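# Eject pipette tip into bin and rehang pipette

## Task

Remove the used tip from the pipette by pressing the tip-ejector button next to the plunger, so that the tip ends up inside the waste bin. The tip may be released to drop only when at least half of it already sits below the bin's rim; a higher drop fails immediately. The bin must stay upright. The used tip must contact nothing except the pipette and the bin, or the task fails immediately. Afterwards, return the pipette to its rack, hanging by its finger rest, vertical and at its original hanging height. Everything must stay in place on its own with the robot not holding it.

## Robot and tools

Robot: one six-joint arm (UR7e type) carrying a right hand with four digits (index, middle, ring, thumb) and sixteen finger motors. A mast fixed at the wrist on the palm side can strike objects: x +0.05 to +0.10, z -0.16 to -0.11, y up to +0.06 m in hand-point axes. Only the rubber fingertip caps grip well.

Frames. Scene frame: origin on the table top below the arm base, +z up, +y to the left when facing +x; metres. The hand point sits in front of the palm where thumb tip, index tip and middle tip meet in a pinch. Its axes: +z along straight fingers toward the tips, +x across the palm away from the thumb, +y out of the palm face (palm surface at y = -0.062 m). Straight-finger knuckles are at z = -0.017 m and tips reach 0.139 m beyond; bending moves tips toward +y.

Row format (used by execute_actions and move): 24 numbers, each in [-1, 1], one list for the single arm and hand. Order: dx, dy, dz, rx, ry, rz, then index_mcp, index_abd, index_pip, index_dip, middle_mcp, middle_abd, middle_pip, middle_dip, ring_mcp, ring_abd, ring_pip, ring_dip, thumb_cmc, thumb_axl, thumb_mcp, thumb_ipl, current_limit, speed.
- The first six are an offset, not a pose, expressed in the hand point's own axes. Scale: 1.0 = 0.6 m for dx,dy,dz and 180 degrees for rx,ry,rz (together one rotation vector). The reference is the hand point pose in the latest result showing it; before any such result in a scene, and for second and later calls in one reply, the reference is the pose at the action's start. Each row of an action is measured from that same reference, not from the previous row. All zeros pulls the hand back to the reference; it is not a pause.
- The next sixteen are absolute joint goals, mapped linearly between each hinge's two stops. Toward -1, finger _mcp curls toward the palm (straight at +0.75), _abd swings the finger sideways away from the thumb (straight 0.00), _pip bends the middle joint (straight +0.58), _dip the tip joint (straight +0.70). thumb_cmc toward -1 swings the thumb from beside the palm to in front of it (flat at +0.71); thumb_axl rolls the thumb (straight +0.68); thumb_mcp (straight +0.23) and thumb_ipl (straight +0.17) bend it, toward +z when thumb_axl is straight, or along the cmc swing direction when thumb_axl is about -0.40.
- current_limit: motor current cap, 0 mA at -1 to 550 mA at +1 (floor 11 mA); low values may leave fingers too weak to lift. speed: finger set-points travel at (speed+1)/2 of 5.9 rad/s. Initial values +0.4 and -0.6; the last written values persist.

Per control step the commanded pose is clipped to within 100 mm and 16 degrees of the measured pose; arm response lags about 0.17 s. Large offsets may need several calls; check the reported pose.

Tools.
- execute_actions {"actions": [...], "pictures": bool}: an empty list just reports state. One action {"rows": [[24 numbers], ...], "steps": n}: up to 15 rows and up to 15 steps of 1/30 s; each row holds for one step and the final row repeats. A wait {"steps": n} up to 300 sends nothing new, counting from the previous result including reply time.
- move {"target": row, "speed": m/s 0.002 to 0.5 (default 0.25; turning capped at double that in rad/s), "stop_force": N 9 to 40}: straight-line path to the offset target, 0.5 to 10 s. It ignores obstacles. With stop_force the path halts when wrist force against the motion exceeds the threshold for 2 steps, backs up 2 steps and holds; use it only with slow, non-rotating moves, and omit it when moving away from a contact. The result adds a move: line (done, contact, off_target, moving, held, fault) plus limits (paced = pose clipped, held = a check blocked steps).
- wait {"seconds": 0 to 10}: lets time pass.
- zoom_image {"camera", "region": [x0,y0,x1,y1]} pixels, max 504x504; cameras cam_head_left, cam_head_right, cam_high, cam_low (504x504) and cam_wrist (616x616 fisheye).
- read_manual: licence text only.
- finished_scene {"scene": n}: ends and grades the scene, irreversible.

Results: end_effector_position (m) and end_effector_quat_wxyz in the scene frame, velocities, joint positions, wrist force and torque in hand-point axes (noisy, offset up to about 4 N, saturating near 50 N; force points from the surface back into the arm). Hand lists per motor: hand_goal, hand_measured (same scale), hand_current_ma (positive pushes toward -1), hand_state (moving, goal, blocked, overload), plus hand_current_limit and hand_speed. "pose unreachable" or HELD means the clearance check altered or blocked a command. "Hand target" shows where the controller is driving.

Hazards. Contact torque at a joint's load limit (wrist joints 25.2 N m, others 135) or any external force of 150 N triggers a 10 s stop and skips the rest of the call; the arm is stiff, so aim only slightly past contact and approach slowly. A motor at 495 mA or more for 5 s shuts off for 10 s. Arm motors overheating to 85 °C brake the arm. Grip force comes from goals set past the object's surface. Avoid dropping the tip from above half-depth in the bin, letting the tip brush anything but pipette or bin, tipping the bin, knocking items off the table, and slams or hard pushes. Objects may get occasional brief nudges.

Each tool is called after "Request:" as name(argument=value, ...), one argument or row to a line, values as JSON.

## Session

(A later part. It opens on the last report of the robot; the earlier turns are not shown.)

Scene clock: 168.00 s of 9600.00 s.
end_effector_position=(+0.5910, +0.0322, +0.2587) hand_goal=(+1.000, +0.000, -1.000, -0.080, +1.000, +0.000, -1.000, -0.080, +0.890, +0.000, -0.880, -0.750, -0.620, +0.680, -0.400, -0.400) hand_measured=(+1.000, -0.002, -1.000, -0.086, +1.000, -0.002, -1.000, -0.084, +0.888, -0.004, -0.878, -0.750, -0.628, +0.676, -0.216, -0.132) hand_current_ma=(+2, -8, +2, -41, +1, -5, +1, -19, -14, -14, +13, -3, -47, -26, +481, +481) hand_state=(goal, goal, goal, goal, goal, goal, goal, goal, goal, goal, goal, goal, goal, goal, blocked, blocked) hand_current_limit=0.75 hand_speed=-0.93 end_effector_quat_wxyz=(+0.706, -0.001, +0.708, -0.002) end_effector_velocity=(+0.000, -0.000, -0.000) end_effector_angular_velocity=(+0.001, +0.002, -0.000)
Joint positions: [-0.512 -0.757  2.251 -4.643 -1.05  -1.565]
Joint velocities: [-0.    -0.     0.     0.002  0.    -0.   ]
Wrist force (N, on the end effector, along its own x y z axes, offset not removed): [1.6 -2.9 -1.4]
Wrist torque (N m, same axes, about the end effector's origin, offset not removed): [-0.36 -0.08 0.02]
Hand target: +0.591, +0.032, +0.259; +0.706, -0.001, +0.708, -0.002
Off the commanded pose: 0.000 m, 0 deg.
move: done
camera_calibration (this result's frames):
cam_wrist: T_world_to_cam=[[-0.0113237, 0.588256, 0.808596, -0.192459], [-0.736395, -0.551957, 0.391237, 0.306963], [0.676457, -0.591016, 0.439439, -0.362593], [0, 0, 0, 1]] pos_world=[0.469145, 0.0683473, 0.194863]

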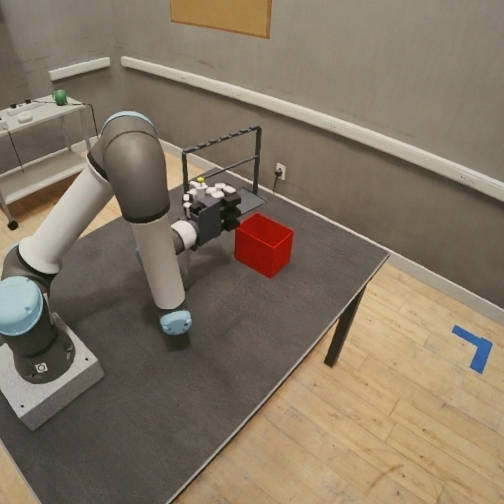

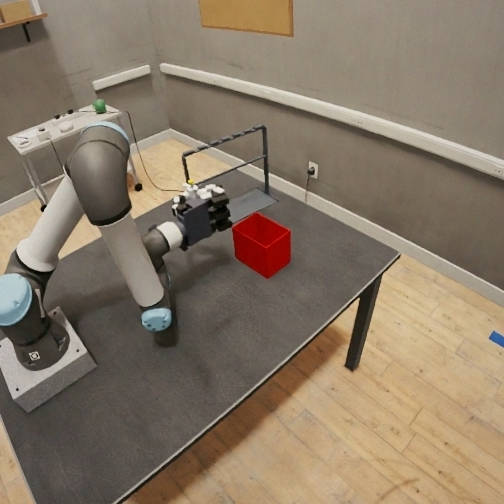

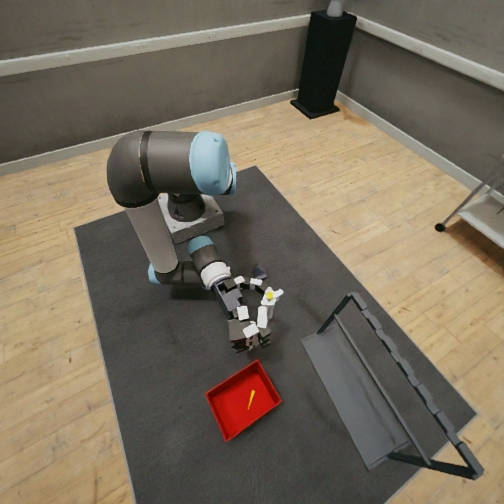

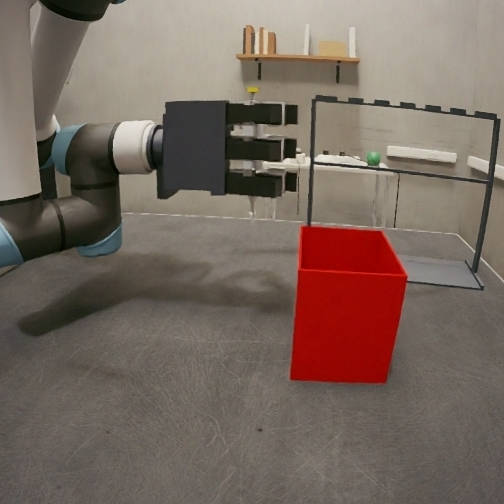

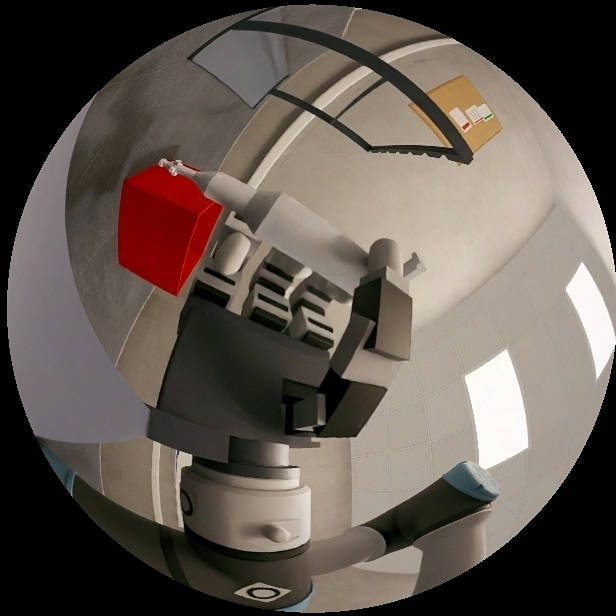

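Request:
move(
  target=[-0.037,0.163,0.265,0,0,0,1,0,-1,-0.08,1,0,-1,-0.08,0.89,0,-0.88,-0.75,-0.62,0.68,-0.4,-0.4,0.75,-0.93],
  speed=0.07,
)

Request:
zoom_image(
  camera="cam_high",
  region=[290,270,410,390],
)

Request:
zoom_image(
  camera="cam_low",
  region=[290,50,410,150],
)

Scene clock: 174.37 s of 9600.00 s.
end_effector_position=(+0.7498, +0.1300, +0.2804) hand_goal=(+1.000, +0.000, -1.000, -0.080, +1.000, +0.000, -1.000, -0.080, +0.890, +0.000, -0.880, -0.750, -0.620, +0.680, -0.400, -0.400) hand_measured=(+1.000, -0.002, -1.000, -0.088, +1.000, -0.002, -1.000, -0.084, +0.888, -0.004, -0.878, -0.750, -0.628, +0.676, -0.216, -0.132) hand_current_ma=(+2, -8, +2, -42, +1, -5, +1, -20, -13, -14, +13, -3, -47, -26, +481, +481) hand_state=(goal, goal, goal, goal, goal, goal, goal, goal, goal, goal, goal, goal, goal, goal, blocked, blocked) hand_current_limit=0.75 hand_speed=-0.93 end_effector_quat_wxyz=(+0.706, -0.001, +0.708, -0.002) end_effector_velocity=(+0.002, +0.001, +0.000) end_effector_angular_velocity=(-0.001, -0.001, -0.000)
Joint positions: [-0.163 -0.7    1.798 -4.247 -1.399 -1.567]
Joint velocities: [ 0.003  0.002 -0.007  0.004 -0.003 -0.   ]
Wrist force (N, on the end effector, along its own x y z axes, offset not removed): [2.8 0.0 -2.1]
Wrist torque (N m, same axes, about the end effector's origin, offset not removed): [0.10 -0.22 0.08]
Hand target: +0.750, +0.130, +0.280; +0.706, -0.001, +0.708, -0.002
Off the commanded pose: 0.000 m, 0 deg.
After step 90, 0.23 s passed at rest.
move: done
camera_calibration (this result's frames):
cam_wrist: T_world_to_cam=[[-0.0114827, 0.587791, 0.808932, -0.2656], [-0.73647, -0.552183, 0.390776, 0.469652], [0.676373, -0.591266, 0.43923, -0.42163], [0, 0, 0, 1]] pos_world=[0.628014, 0.166155, 0.216516]

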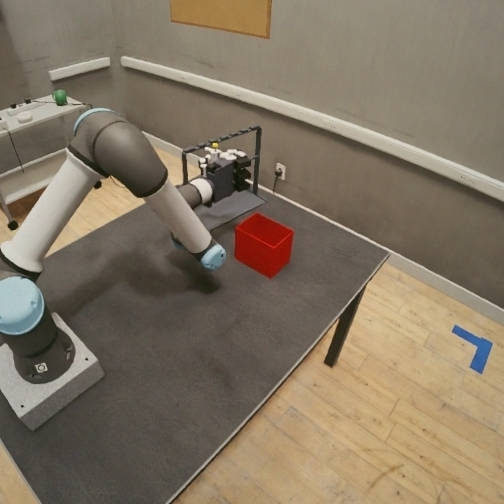

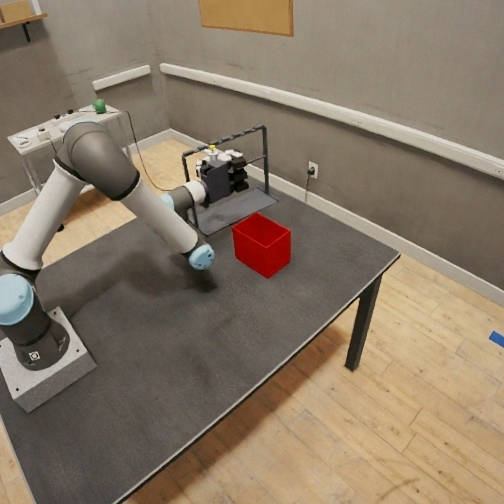

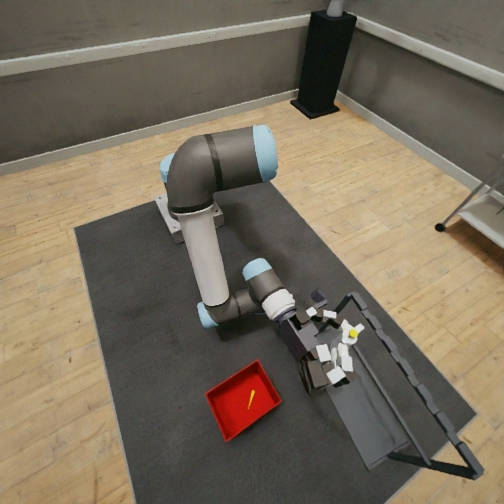

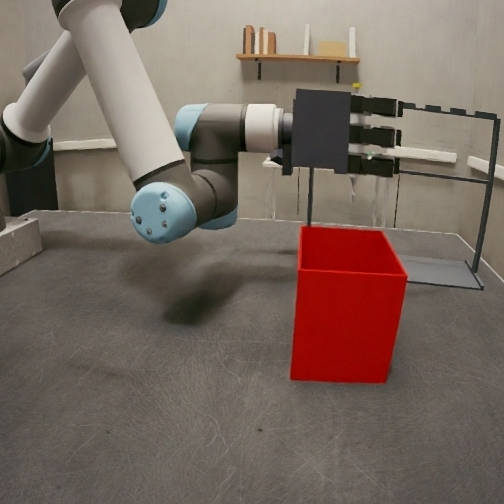

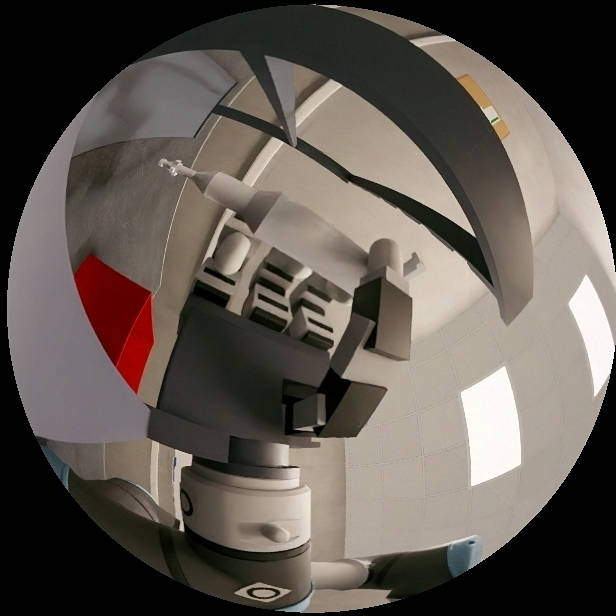

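Region (290, 270, 410, 390) of cam_high's 504x504 image, scaled by 4.200, with more detail than that image has.

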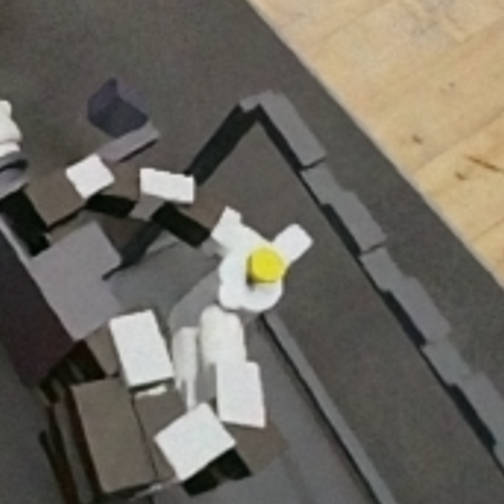

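Region (290, 50, 410, 150) of cam_low's 504x504 image, scaled by 4.200, with more detail than that image has.

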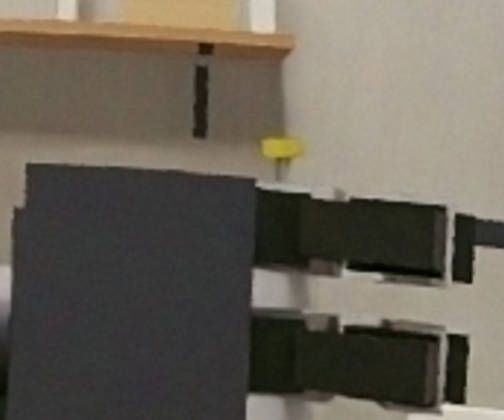

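Request:
move(
  target=[-0.02,0.025,-0.036,0,0,0,1,0,-1,-0.08,1,0,-1,-0.08,0.89,0,-0.88,-0.75,-0.62,0.68,-0.4,-0.4,0.75,-0.93],
  speed=0.03,
)

Request:
move(
  target=[0,0.033,0,0,0,0,1,0,-1,-0.08,1,0,-1,-0.08,0.89,0,-0.88,-0.75,-0.62,0.68,-0.4,-0.4,0.75,-0.93],
  speed=0.015,
)

Request:
zoom_image(
  camera="cam_high",
  region=[290,270,410,390],
)

Scene clock: 182.93 s of 9600.00 s.
end_effector_position=(+0.7285, +0.1449, +0.2923) hand_goal=(+1.000, +0.000, -1.000, -0.080, +1.000, +0.000, -1.000, -0.080, +0.890, +0.000, -0.880, -0.750, -0.620, +0.680, -0.400, -0.400) hand_measured=(+1.000, -0.002, -1.000, -0.088, +1.000, -0.002, -1.000, -0.084, +0.888, -0.004, -0.878, -0.750, -0.628, +0.676, -0.216, -0.132) hand_current_ma=(+2, -8, +1, -42, +1, -5, +1, -20, -13, -14, +13, -3, -47, -26, +481, +481) hand_state=(goal, goal, goal, goal, goal, goal, goal, goal, goal, goal, goal, goal, goal, goal, blocked, blocked) hand_current_limit=0.75 hand_speed=-0.93 end_effector_quat_wxyz=(+0.706, -0.001, +0.708, -0.002) end_effector_velocity=(-0.002, +0.002, +0.001) end_effector_angular_velocity=(-0.001, -0.001, +0.000)
Joint positions: [-0.14  -0.748  1.866 -4.267 -1.421 -1.567]
Joint velocities: [ 0.002 -0.005  0.007 -0.003 -0.002 -0.001]
Wrist force (N, on the end effector, along its own x y z axes, offset not removed): [1.9 -0.8 -1.7]
Wrist torque (N m, same axes, about the end effector's origin, offset not removed): [-0.05 -0.29 -0.01]
Hand target: +0.728, +0.145, +0.292; +0.706, -0.001, +0.708, -0.002
Off the commanded pose: 0.000 m, 0 deg.
After step 90, 4.27 s passed at rest.
move: done
camera_calibration (this result's frames):
cam_wrist: T_world_to_cam=[[-0.0115032, 0.587758, 0.808955, -0.284248], [-0.736471, -0.552207, 0.390741, 0.457525], [0.676372, -0.591277, 0.439218, -0.403628], [0, 0, 0, 1]] pos_world=[0.606687, 0.181061, 0.228451]

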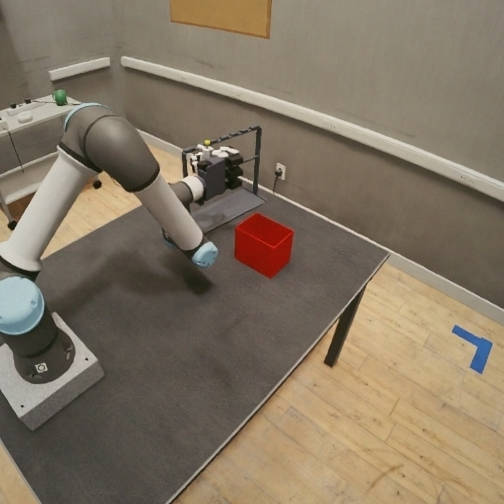

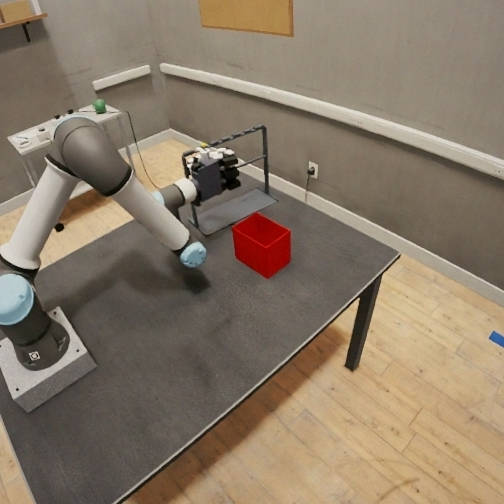

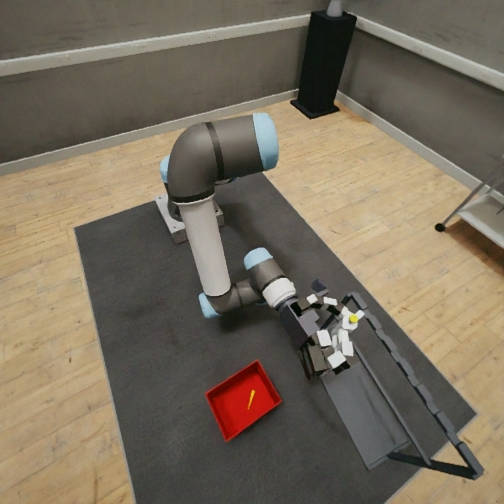

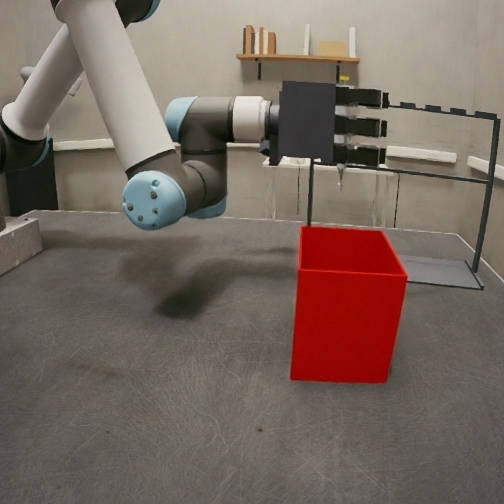

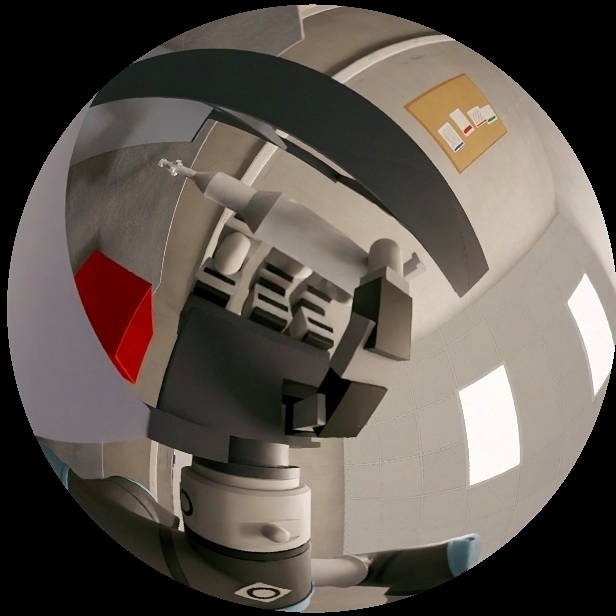

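Scene clock: 184.50 s of 9600.00 s.
end_effector_position=(+0.7285, +0.1644, +0.2923) hand_goal=(+1.000, +0.000, -1.000, -0.080, +1.000, +0.000, -1.000, -0.080, +0.890, +0.000, -0.880, -0.750, -0.620, +0.680, -0.400, -0.400) hand_measured=(+1.000, +0.000, -1.000, -0.088, +1.000, +0.000, -1.000, -0.084, +0.888, -0.004, -0.878, -0.750, -0.628, +0.676, -0.216, -0.132) hand_current_ma=(+2, -4, +1, -46, +1, +0, +1, -26, -13, -14, +13, -3, -50, -28, +481, +480) hand_state=(goal, goal, goal, goal, goal, goal, goal, goal, goal, goal, goal, goal, goal, goal, blocked, blocked) hand_current_limit=0.75 hand_speed=-0.93 end_effector_quat_wxyz=(+0.706, -0.001, +0.708, -0.002) end_effector_velocity=(-0.000, +0.003, +0.000) end_effector_angular_velocity=(+0.000, -0.001, +0.000)
Joint positions: [-0.1   -0.745  1.858 -4.261 -1.461 -1.567]
Joint velocities: [ 0.005  0.    -0.002 -0.    -0.005  0.   ]
Wrist force (N, on the end effector, along its own x y z axes, offset not removed): [0.6 -1.4 -3.0]
Wrist torque (N m, same axes, about the end effector's origin, offset not removed): [0.07 0.12 -0.25]
Hand target: +0.729, +0.165, +0.292; +0.706, -0.001, +0.708, -0.002
Off the commanded pose: 0.000 m, 0 deg.
move: done
camera_calibration (this result's frames):
cam_wrist: T_world_to_cam=[[-0.0115168, 0.587702, 0.808996, -0.295705], [-0.736465, -0.552245, 0.390699, 0.468354], [0.676378, -0.591297, 0.439182, -0.392046], [0, 0, 0, 1]] pos_world=[0.606691, 0.200617, 0.228418]

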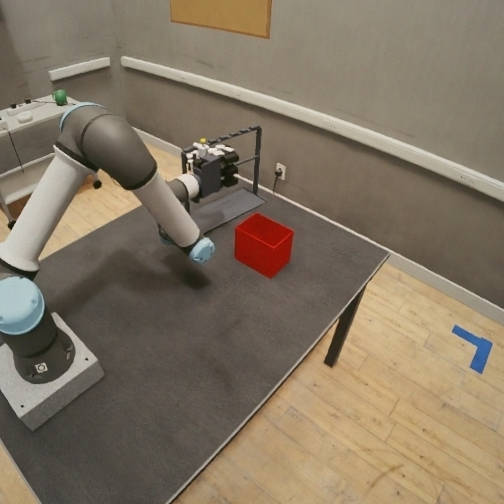

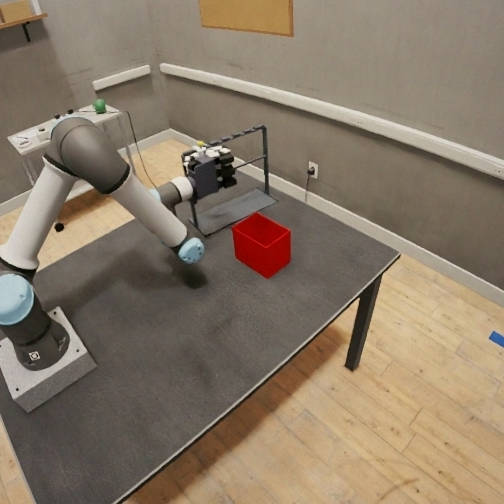

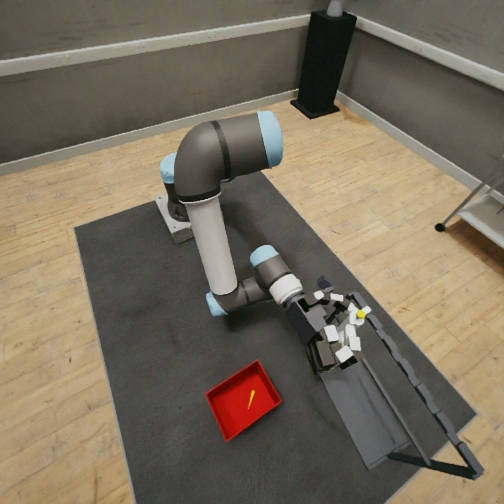

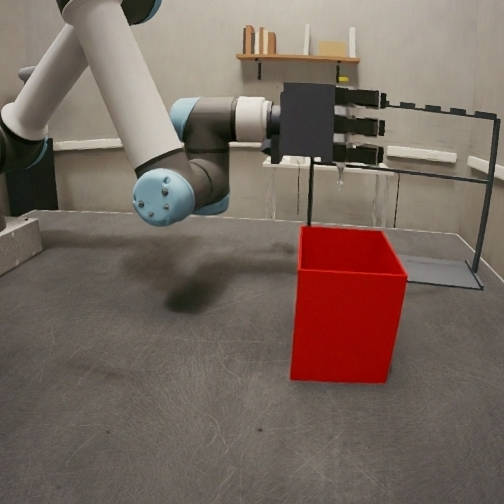

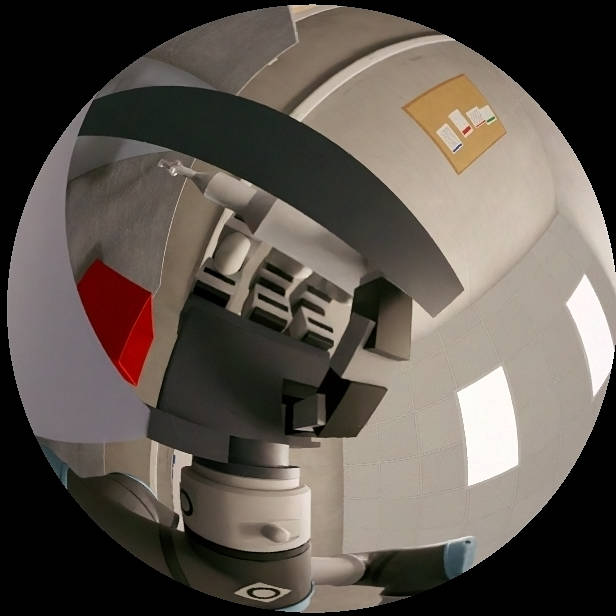

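Region (290, 270, 410, 390) of cam_high's 504x504 image, scaled by 4.200, with more detail than that image has.

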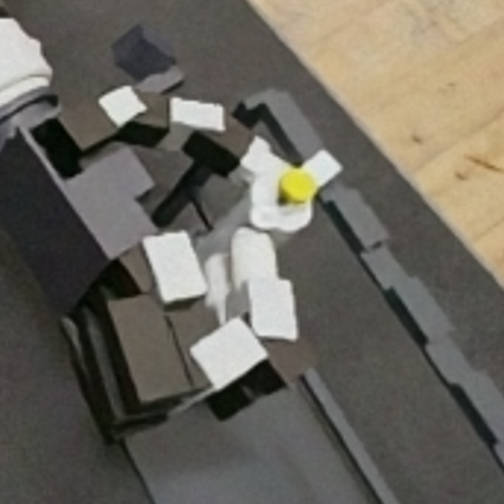

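Request:
move(
  target=[-0.002,-0.002,0.013,0,0,0,1,0,-1,-0.08,1,0,-1,-0.08,0.89,0,-0.88,-0.75,-0.62,0.68,-0.4,-0.4,0.75,-0.93],
  speed=0.015,
)

Request:
move(
  target=[0,0.017,0,0,0,0,1,0,-1,-0.08,1,0,-1,-0.08,0.89,0,-0.88,-0.75,-0.62,0.68,-0.4,-0.4,0.75,-0.93],
  speed=0.01,
)

Request:
zoom_image(
  camera="cam_high",
  region=[290,270,410,390],
)

Request:
zoom_image(
  camera="cam_head_left",
  region=[170,120,240,190],
)

Scene clock: 189.50 s of 9600.00 s.
end_effector_position=(+0.7361, +0.1633, +0.2934) hand_goal=(+1.000, +0.000, -1.000, -0.080, +1.000, +0.000, -1.000, -0.080, +0.890, +0.000, -0.880, -0.750, -0.620, +0.680, -0.400, -0.400) hand_measured=(+1.000, +0.000, -1.000, -0.088, +1.000, +0.002, -1.000, -0.086, +0.888, -0.004, -0.878, -0.750, -0.630, +0.676, -0.216, -0.132) hand_current_ma=(+2, +2, +1, -45, +1, +5, +1, -27, -13, -14, +13, -3, -55, -28, +481, +481) hand_state=(goal, goal, goal, goal, goal, goal, goal, goal, goal, goal, goal, goal, goal, goal, blocked, blocked) hand_current_limit=0.75 hand_speed=-0.93 end_effector_quat_wxyz=(+0.706, -0.001, +0.708, -0.002) end_effector_velocity=(+0.002, -0.000, +0.001) end_effector_angular_velocity=(-0.001, -0.001, +0.000)
Joint positions: [-0.101 -0.739  1.835 -4.244 -1.461 -1.567]
Joint velocities: [-0.     0.002 -0.007  0.004  0.001 -0.001]
Wrist force (N, on the end effector, along its own x y z axes, offset not removed): [2.1 -0.6 -2.0]
Wrist torque (N m, same axes, about the end effector's origin, offset not removed): [0.09 0.03 -0.05]
Hand target: +0.736, +0.163, +0.293; +0.706, -0.001, +0.708, -0.002
Off the commanded pose: 0.000 m, 0 deg.
After step 90, 1.20 s passed at rest.
move: done
camera_calibration (this result's frames):
cam_wrist: T_world_to_cam=[[-0.0115169, 0.587707, 0.808992, -0.295865], [-0.736465, -0.552242, 0.390702, 0.472828], [0.676377, -0.591295, 0.439186, -0.398341], [0, 0, 0, 1]] pos_world=[0.614242, 0.19946, 0.229563]

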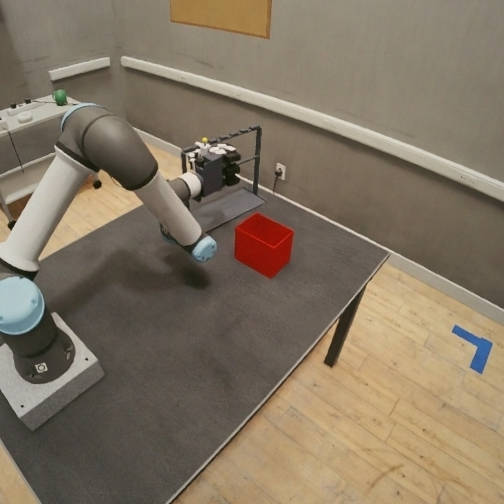

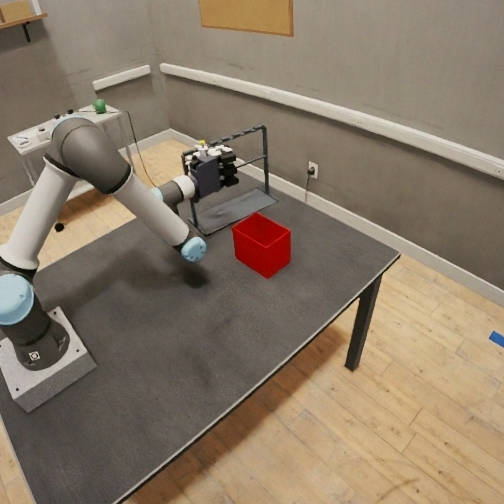

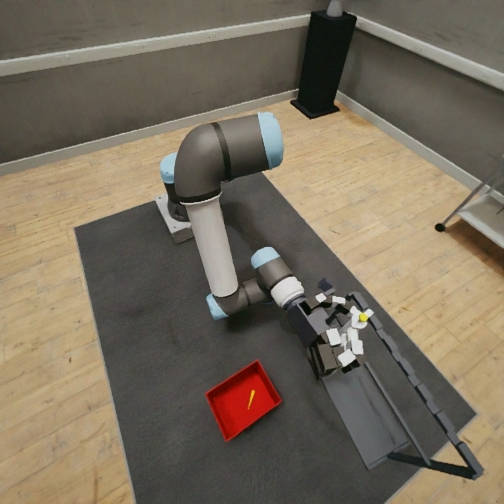

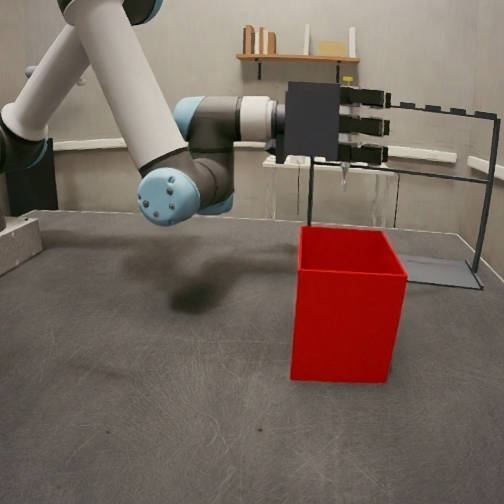

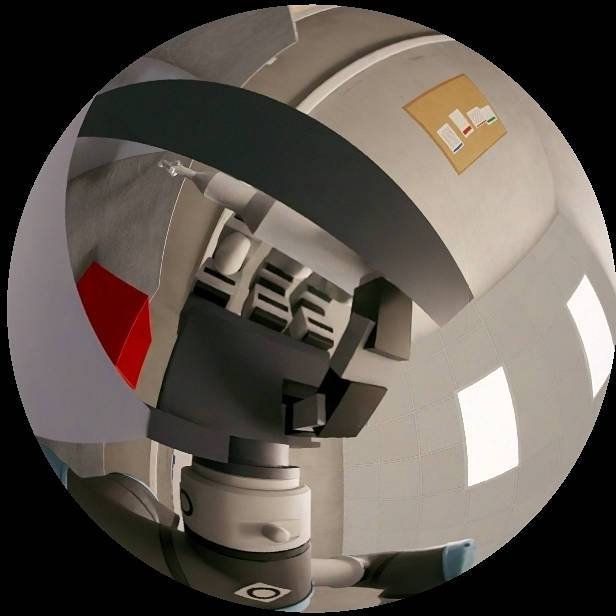

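Scene clock: 190.73 s of 9600.00 s.
end_effector_position=(+0.7361, +0.1732, +0.2934) hand_goal=(+1.000, +0.000, -1.000, -0.080, +1.000, +0.000, -1.000, -0.080, +0.890, +0.000, -0.880, -0.750, -0.620, +0.680, -0.400, -0.400) hand_measured=(+1.000, +0.000, -1.000, -0.088, +1.000, +0.002, -1.000, -0.086, +0.888, -0.004, -0.878, -0.750, -0.630, +0.676, -0.216, -0.132) hand_current_ma=(+2, +2, +1, -45, +1, +5, +1, -29, -13, -14, +13, -3, -55, -28, +481, +481) hand_state=(goal, goal, goal, goal, goal, goal, goal, goal, goal, goal, goal, goal, goal, goal, blocked, blocked) hand_current_limit=0.75 hand_speed=-0.93 end_effector_quat_wxyz=(+0.706, -0.001, +0.708, -0.002) end_effector_velocity=(+0.000, +0.002, +0.000) end_effector_angular_velocity=(-0.000, -0.001, -0.000)
Joint positions: [-0.081 -0.738  1.83  -4.241 -1.481 -1.568]
Joint velocities: [ 0.004  0.001 -0.002 -0.    -0.004 -0.   ]
Wrist force (N, on the end effector, along its own x y z axes, offset not removed): [2.1 -1.3 -0.5]
Wrist torque (N m, same axes, about the end effector's origin, offset not removed): [-0.17 -0.21 0.04]
Hand target: +0.736, +0.173, +0.293; +0.706, -0.001, +0.708, -0.002
Off the commanded pose: 0.000 m, 0 deg.
move: done
camera_calibration (this result's frames):
cam_wrist: T_world_to_cam=[[-0.0115268, 0.587679, 0.809012, -0.301704], [-0.73646, -0.552264, 0.390681, 0.478348], [0.676383, -0.591301, 0.439168, -0.392436], [0, 0, 0, 1]] pos_world=[0.614243, 0.209432, 0.229547]

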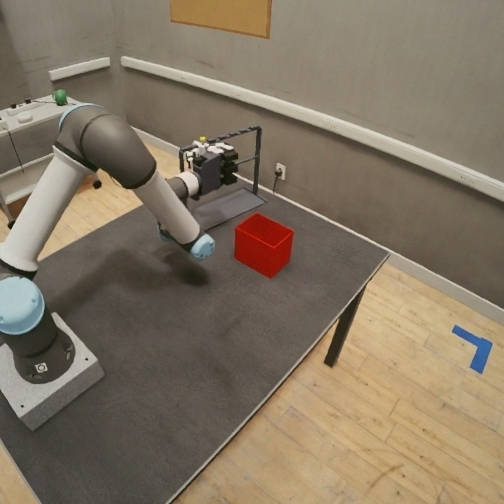

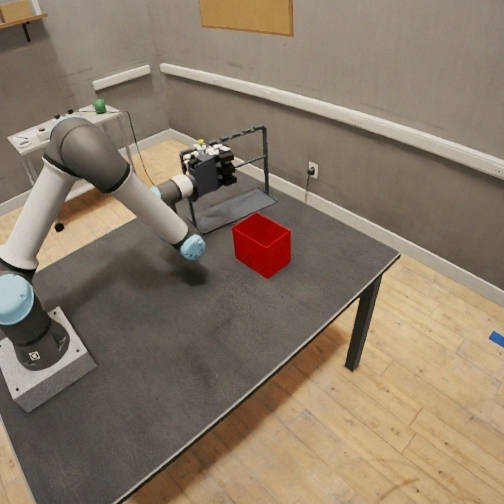

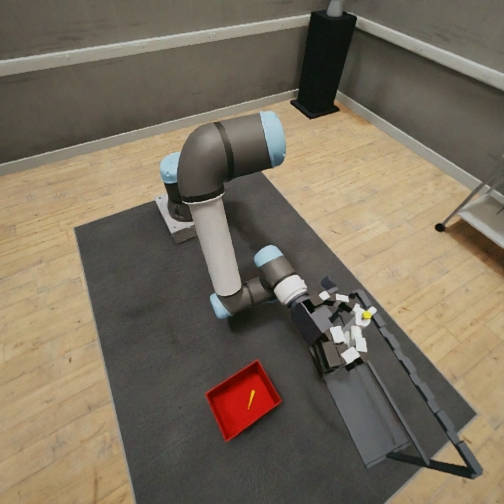

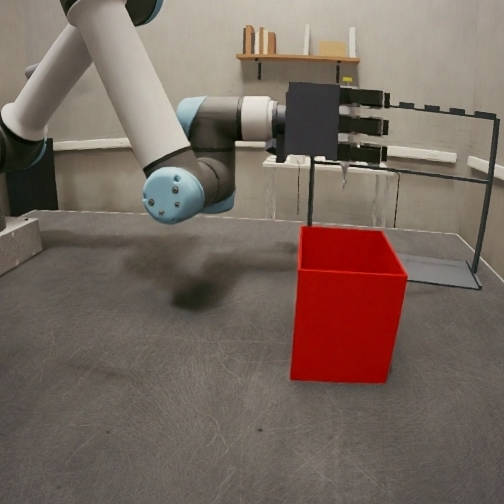

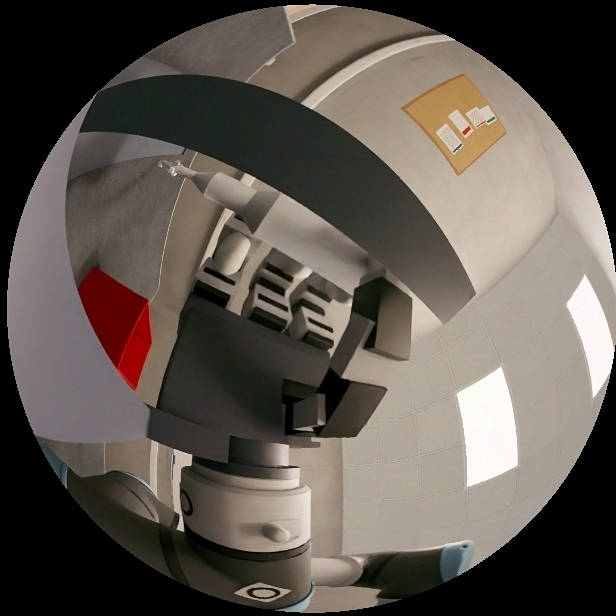

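Region (290, 270, 410, 390) of cam_high's 504x504 image, scaled by 4.200, with more detail than that image has.

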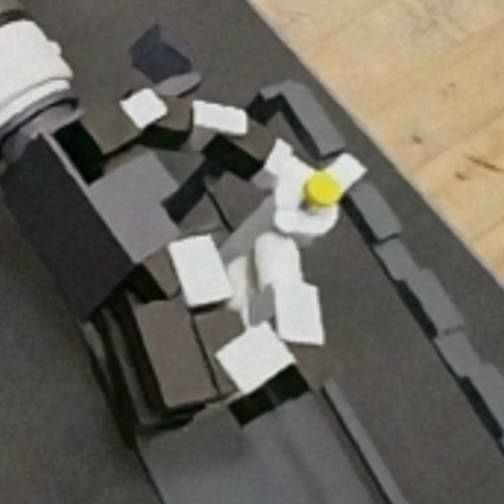

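Region (170, 120, 240, 190) of cam_head_left's 504x504 image, scaled by 7.200, with more detail than that image has.

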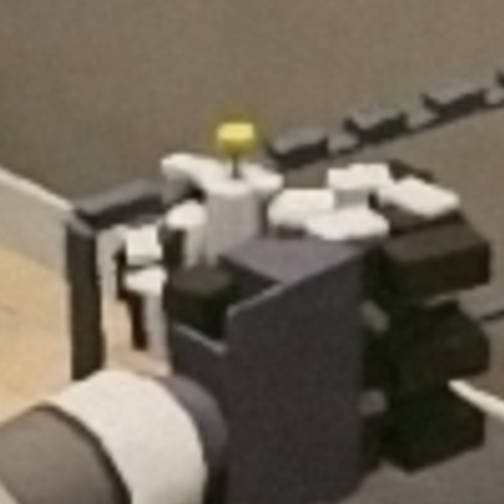

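Request:
move(
  target=[0.035,-0.002,0,0,0,0,1,0,-1,-0.08,1,0,-1,-0.08,0.89,0,-0.88,-0.75,-0.62,0.68,-0.4,-0.4,0.6,-0.93],
  speed=0.008,
)

Request:
zoom_image(
  camera="cam_high",
  region=[290,270,410,390],
)

Request:
zoom_image(
  camera="cam_head_left",
  region=[170,120,240,190],
)

Scene clock: 198.03 s of 9600.00 s.
end_effector_position=(+0.7360, +0.1720, +0.2726) hand_goal=(+1.000, +0.000, -1.000, -0.080, +1.000, +0.000, -1.000, -0.080, +0.890, +0.000, -0.880, -0.750, -0.620, +0.680, -0.400, -0.400) hand_measured=(+1.000, -0.012, -1.000, -0.100, +1.000, +0.002, -1.000, -0.082, +0.888, -0.004, -0.878, -0.750, -0.596, +0.704, -0.210, -0.132) hand_current_ma=(+2, -55, +1, -112, +1, +5, +1, -14, -13, -14, +13, -3, +141, +176, +440, +439) hand_state=(goal, goal, goal, goal, goal, goal, goal, goal, goal, goal, goal, goal, blocked, blocked, blocked, blocked) hand_current_limit=0.60 hand_speed=-0.93 end_effector_quat_wxyz=(+0.706, -0.001, +0.708, -0.002) end_effector_velocity=(+0.000, -0.000, -0.002) end_effector_angular_velocity=(+0.001, +0.002, -0.000)
Joint positions: [-0.083 -0.692  1.821 -4.277 -1.479 -1.568]
Joint velocities: [-0.     0.004 -0.001 -0.002  0.     0.   ]
Wrist force (N, on the end effector, along its own x y z axes, offset not removed): [-4.6 -2.0 -2.0]
Wrist torque (N m, same axes, about the end effector's origin, offset not removed): [-0.19 0.08 -0.15]
Hand target: +0.736, +0.172, +0.272; +0.706, -0.001, +0.708, -0.002
Off the commanded pose: 0.000 m, 0 deg.
After step 90, 1.43 s passed at rest.
move: done
camera_calibration (this result's frames):
cam_wrist: T_world_to_cam=[[-0.0115255, 0.587695, 0.809, -0.284132], [-0.736461, -0.552255, 0.390691, 0.485744], [0.676381, -0.591295, 0.43918, -0.383973], [0, 0, 0, 1]] pos_world=[0.61417, 0.208196, 0.20872]

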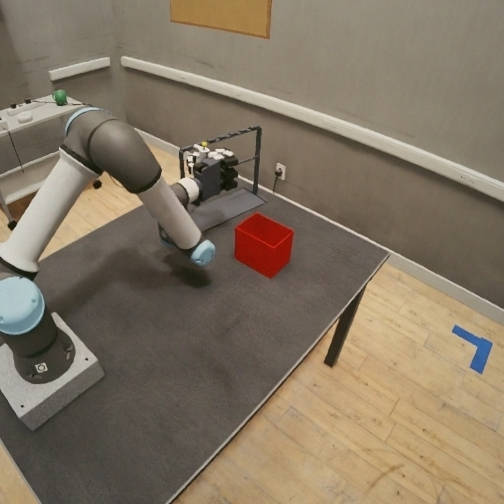

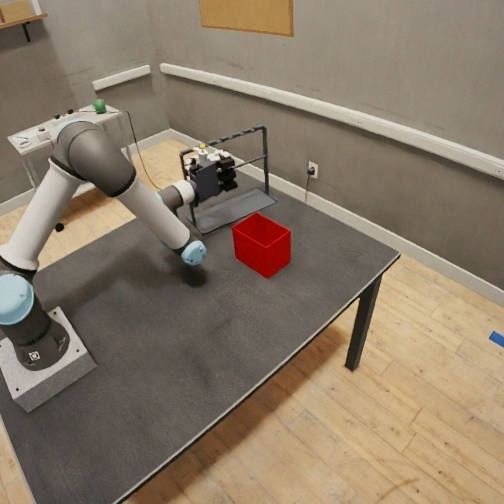

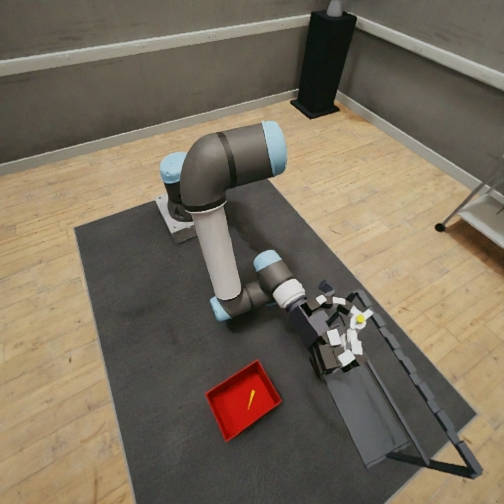

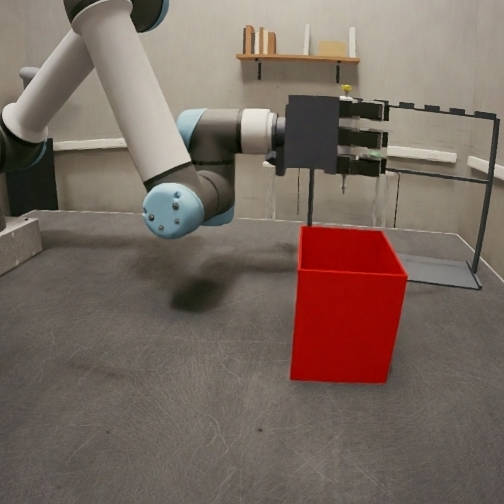

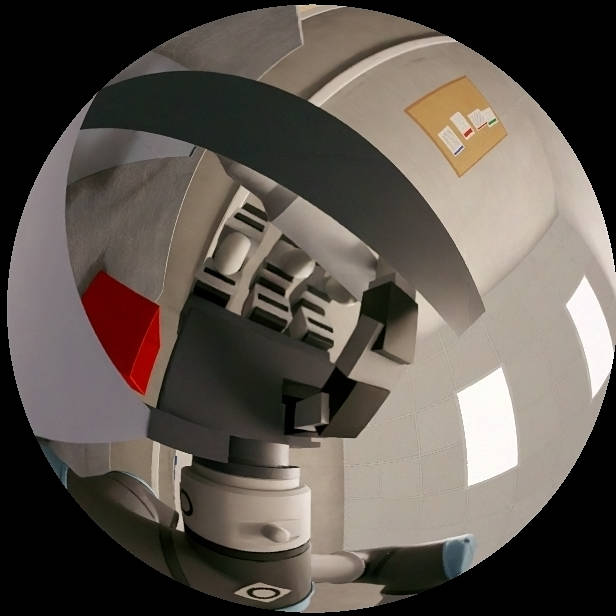

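Region (290, 270, 410, 390) of cam_high's 504x504 image, scaled by 4.200, with more detail than that image has.

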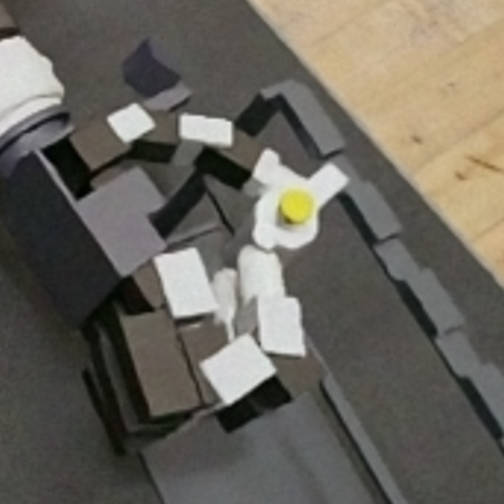

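Region (170, 120, 240, 190) of cam_head_left's 504x504 image, scaled by 7.200, with more detail than that image has.

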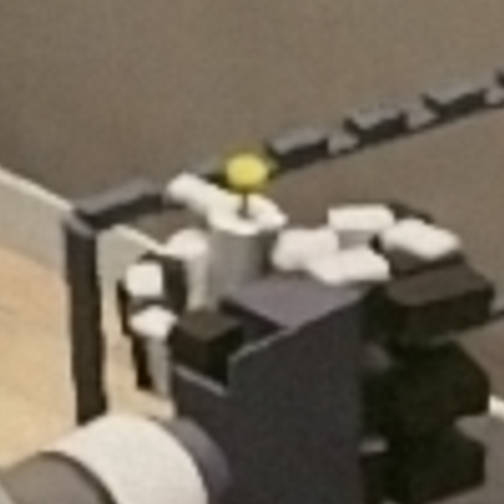

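Request:
move(
  target=[-0.008,0.025,0.003,0,0,0,1,0,-1,-0.08,1,0,-1,-0.08,0.89,0,-0.88,-0.75,-0.62,0.68,-0.4,-0.4,0.6,-0.93],
  speed=0.008,
)

Request:
zoom_image(
  camera="cam_high",
  region=[290,270,410,390],
)

Request:
zoom_image(
  camera="cam_head_left",
  region=[170,120,240,190],
)

Scene clock: 202.67 s of 9600.00 s.
end_effector_position=(+0.7378, +0.1868, +0.2773) hand_goal=(+1.000, +0.000, -1.000, -0.080, +1.000, +0.000, -1.000, -0.080, +0.890, +0.000, -0.880, -0.750, -0.620, +0.680, -0.400, -0.400) hand_measured=(+1.000, -0.018, -1.000, -0.104, +1.000, +0.002, -1.000, -0.082, +0.888, -0.004, -0.878, -0.750, -0.600, +0.706, -0.210, -0.140) hand_current_ma=(+2, -89, +0, -139, +1, +5, +1, -14, -13, -14, +13, -3, +115, +181, +440, +440) hand_state=(goal, goal, goal, blocked, goal, goal, goal, goal, goal, goal, goal, goal, blocked, blocked, blocked, blocked) hand_current_limit=0.60 hand_speed=-0.93 end_effector_quat_wxyz=(+0.706, -0.001, +0.708, -0.002) end_effector_velocity=(+0.000, +0.002, +0.001) end_effector_angular_velocity=(-0.001, -0.001, +0.000)
Joint positions: [-0.053 -0.698  1.809 -4.26  -1.509 -1.568]
Joint velocities: [ 0.003 -0.001 -0.002  0.002 -0.003 -0.001]
Wrist force (N, on the end effector, along its own x y z axes, offset not removed): [-4.7 -4.8 -0.1]
Wrist torque (N m, same axes, about the end effector's origin, offset not removed): [-0.39 0.19 -0.10]
Hand target: +0.738, +0.187, +0.277; +0.706, -0.001, +0.708, -0.002
Off the commanded pose: 0.000 m, 0 deg.
move: done
camera_calibration (this result's frames):
cam_wrist: T_world_to_cam=[[-0.0115373, 0.587653, 0.809031, -0.296639], [-0.736461, -0.552281, 0.390656, 0.493435], [0.676382, -0.591312, 0.439155, -0.378476], [0, 0, 0, 1]] pos_world=[0.615967, 0.223038, 0.213437]

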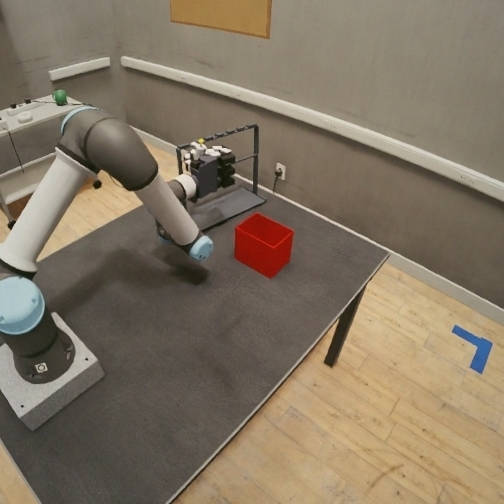

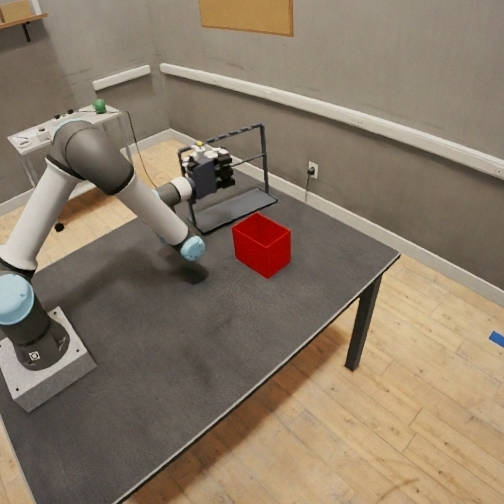

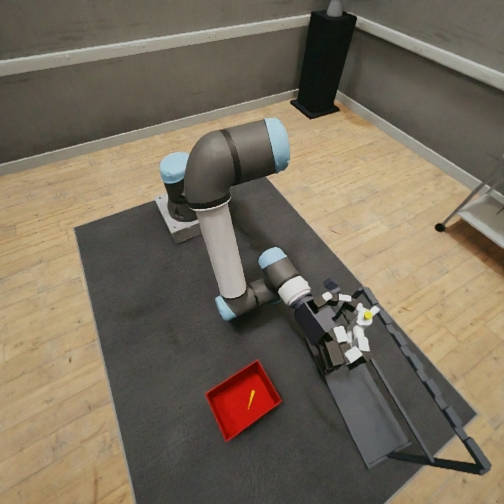

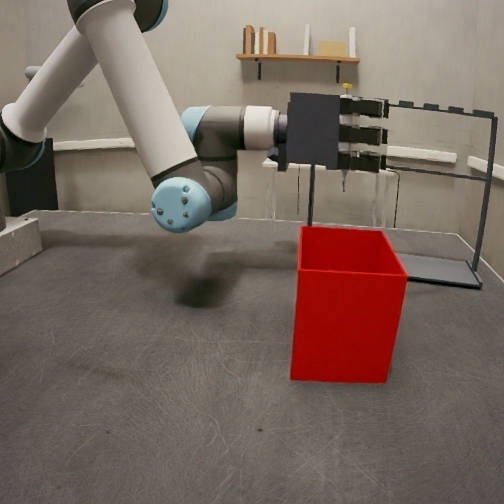

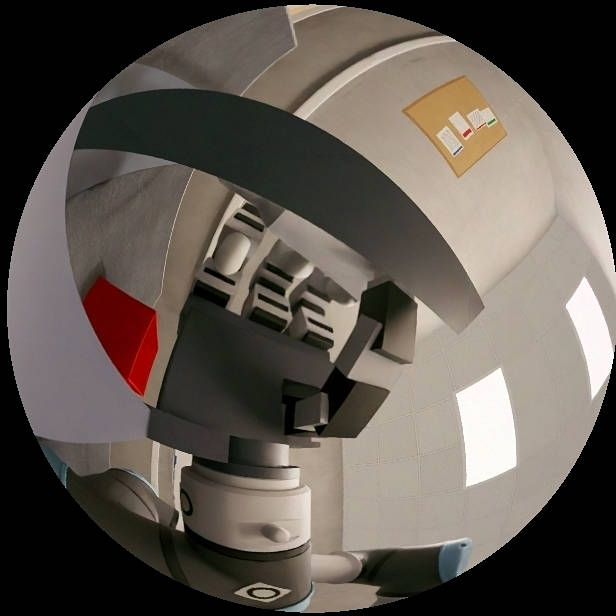

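Region (290, 270, 410, 390) of cam_high's 504x504 image, scaled by 4.200, with more detail than that image has.

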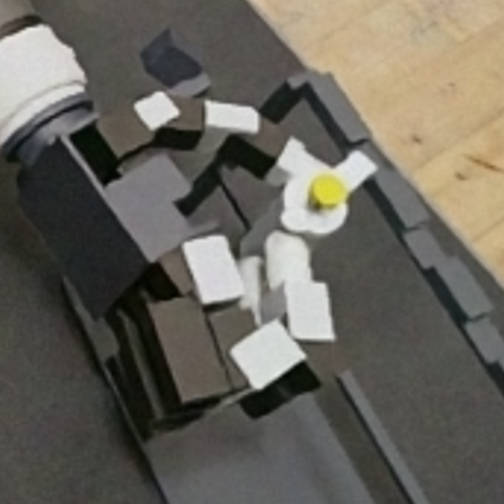

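Region (170, 120, 240, 190) of cam_head_left's 504x504 image, scaled by 7.200, with more detail than that image has.

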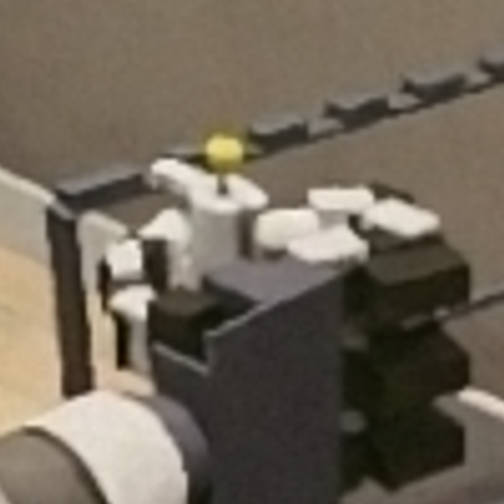

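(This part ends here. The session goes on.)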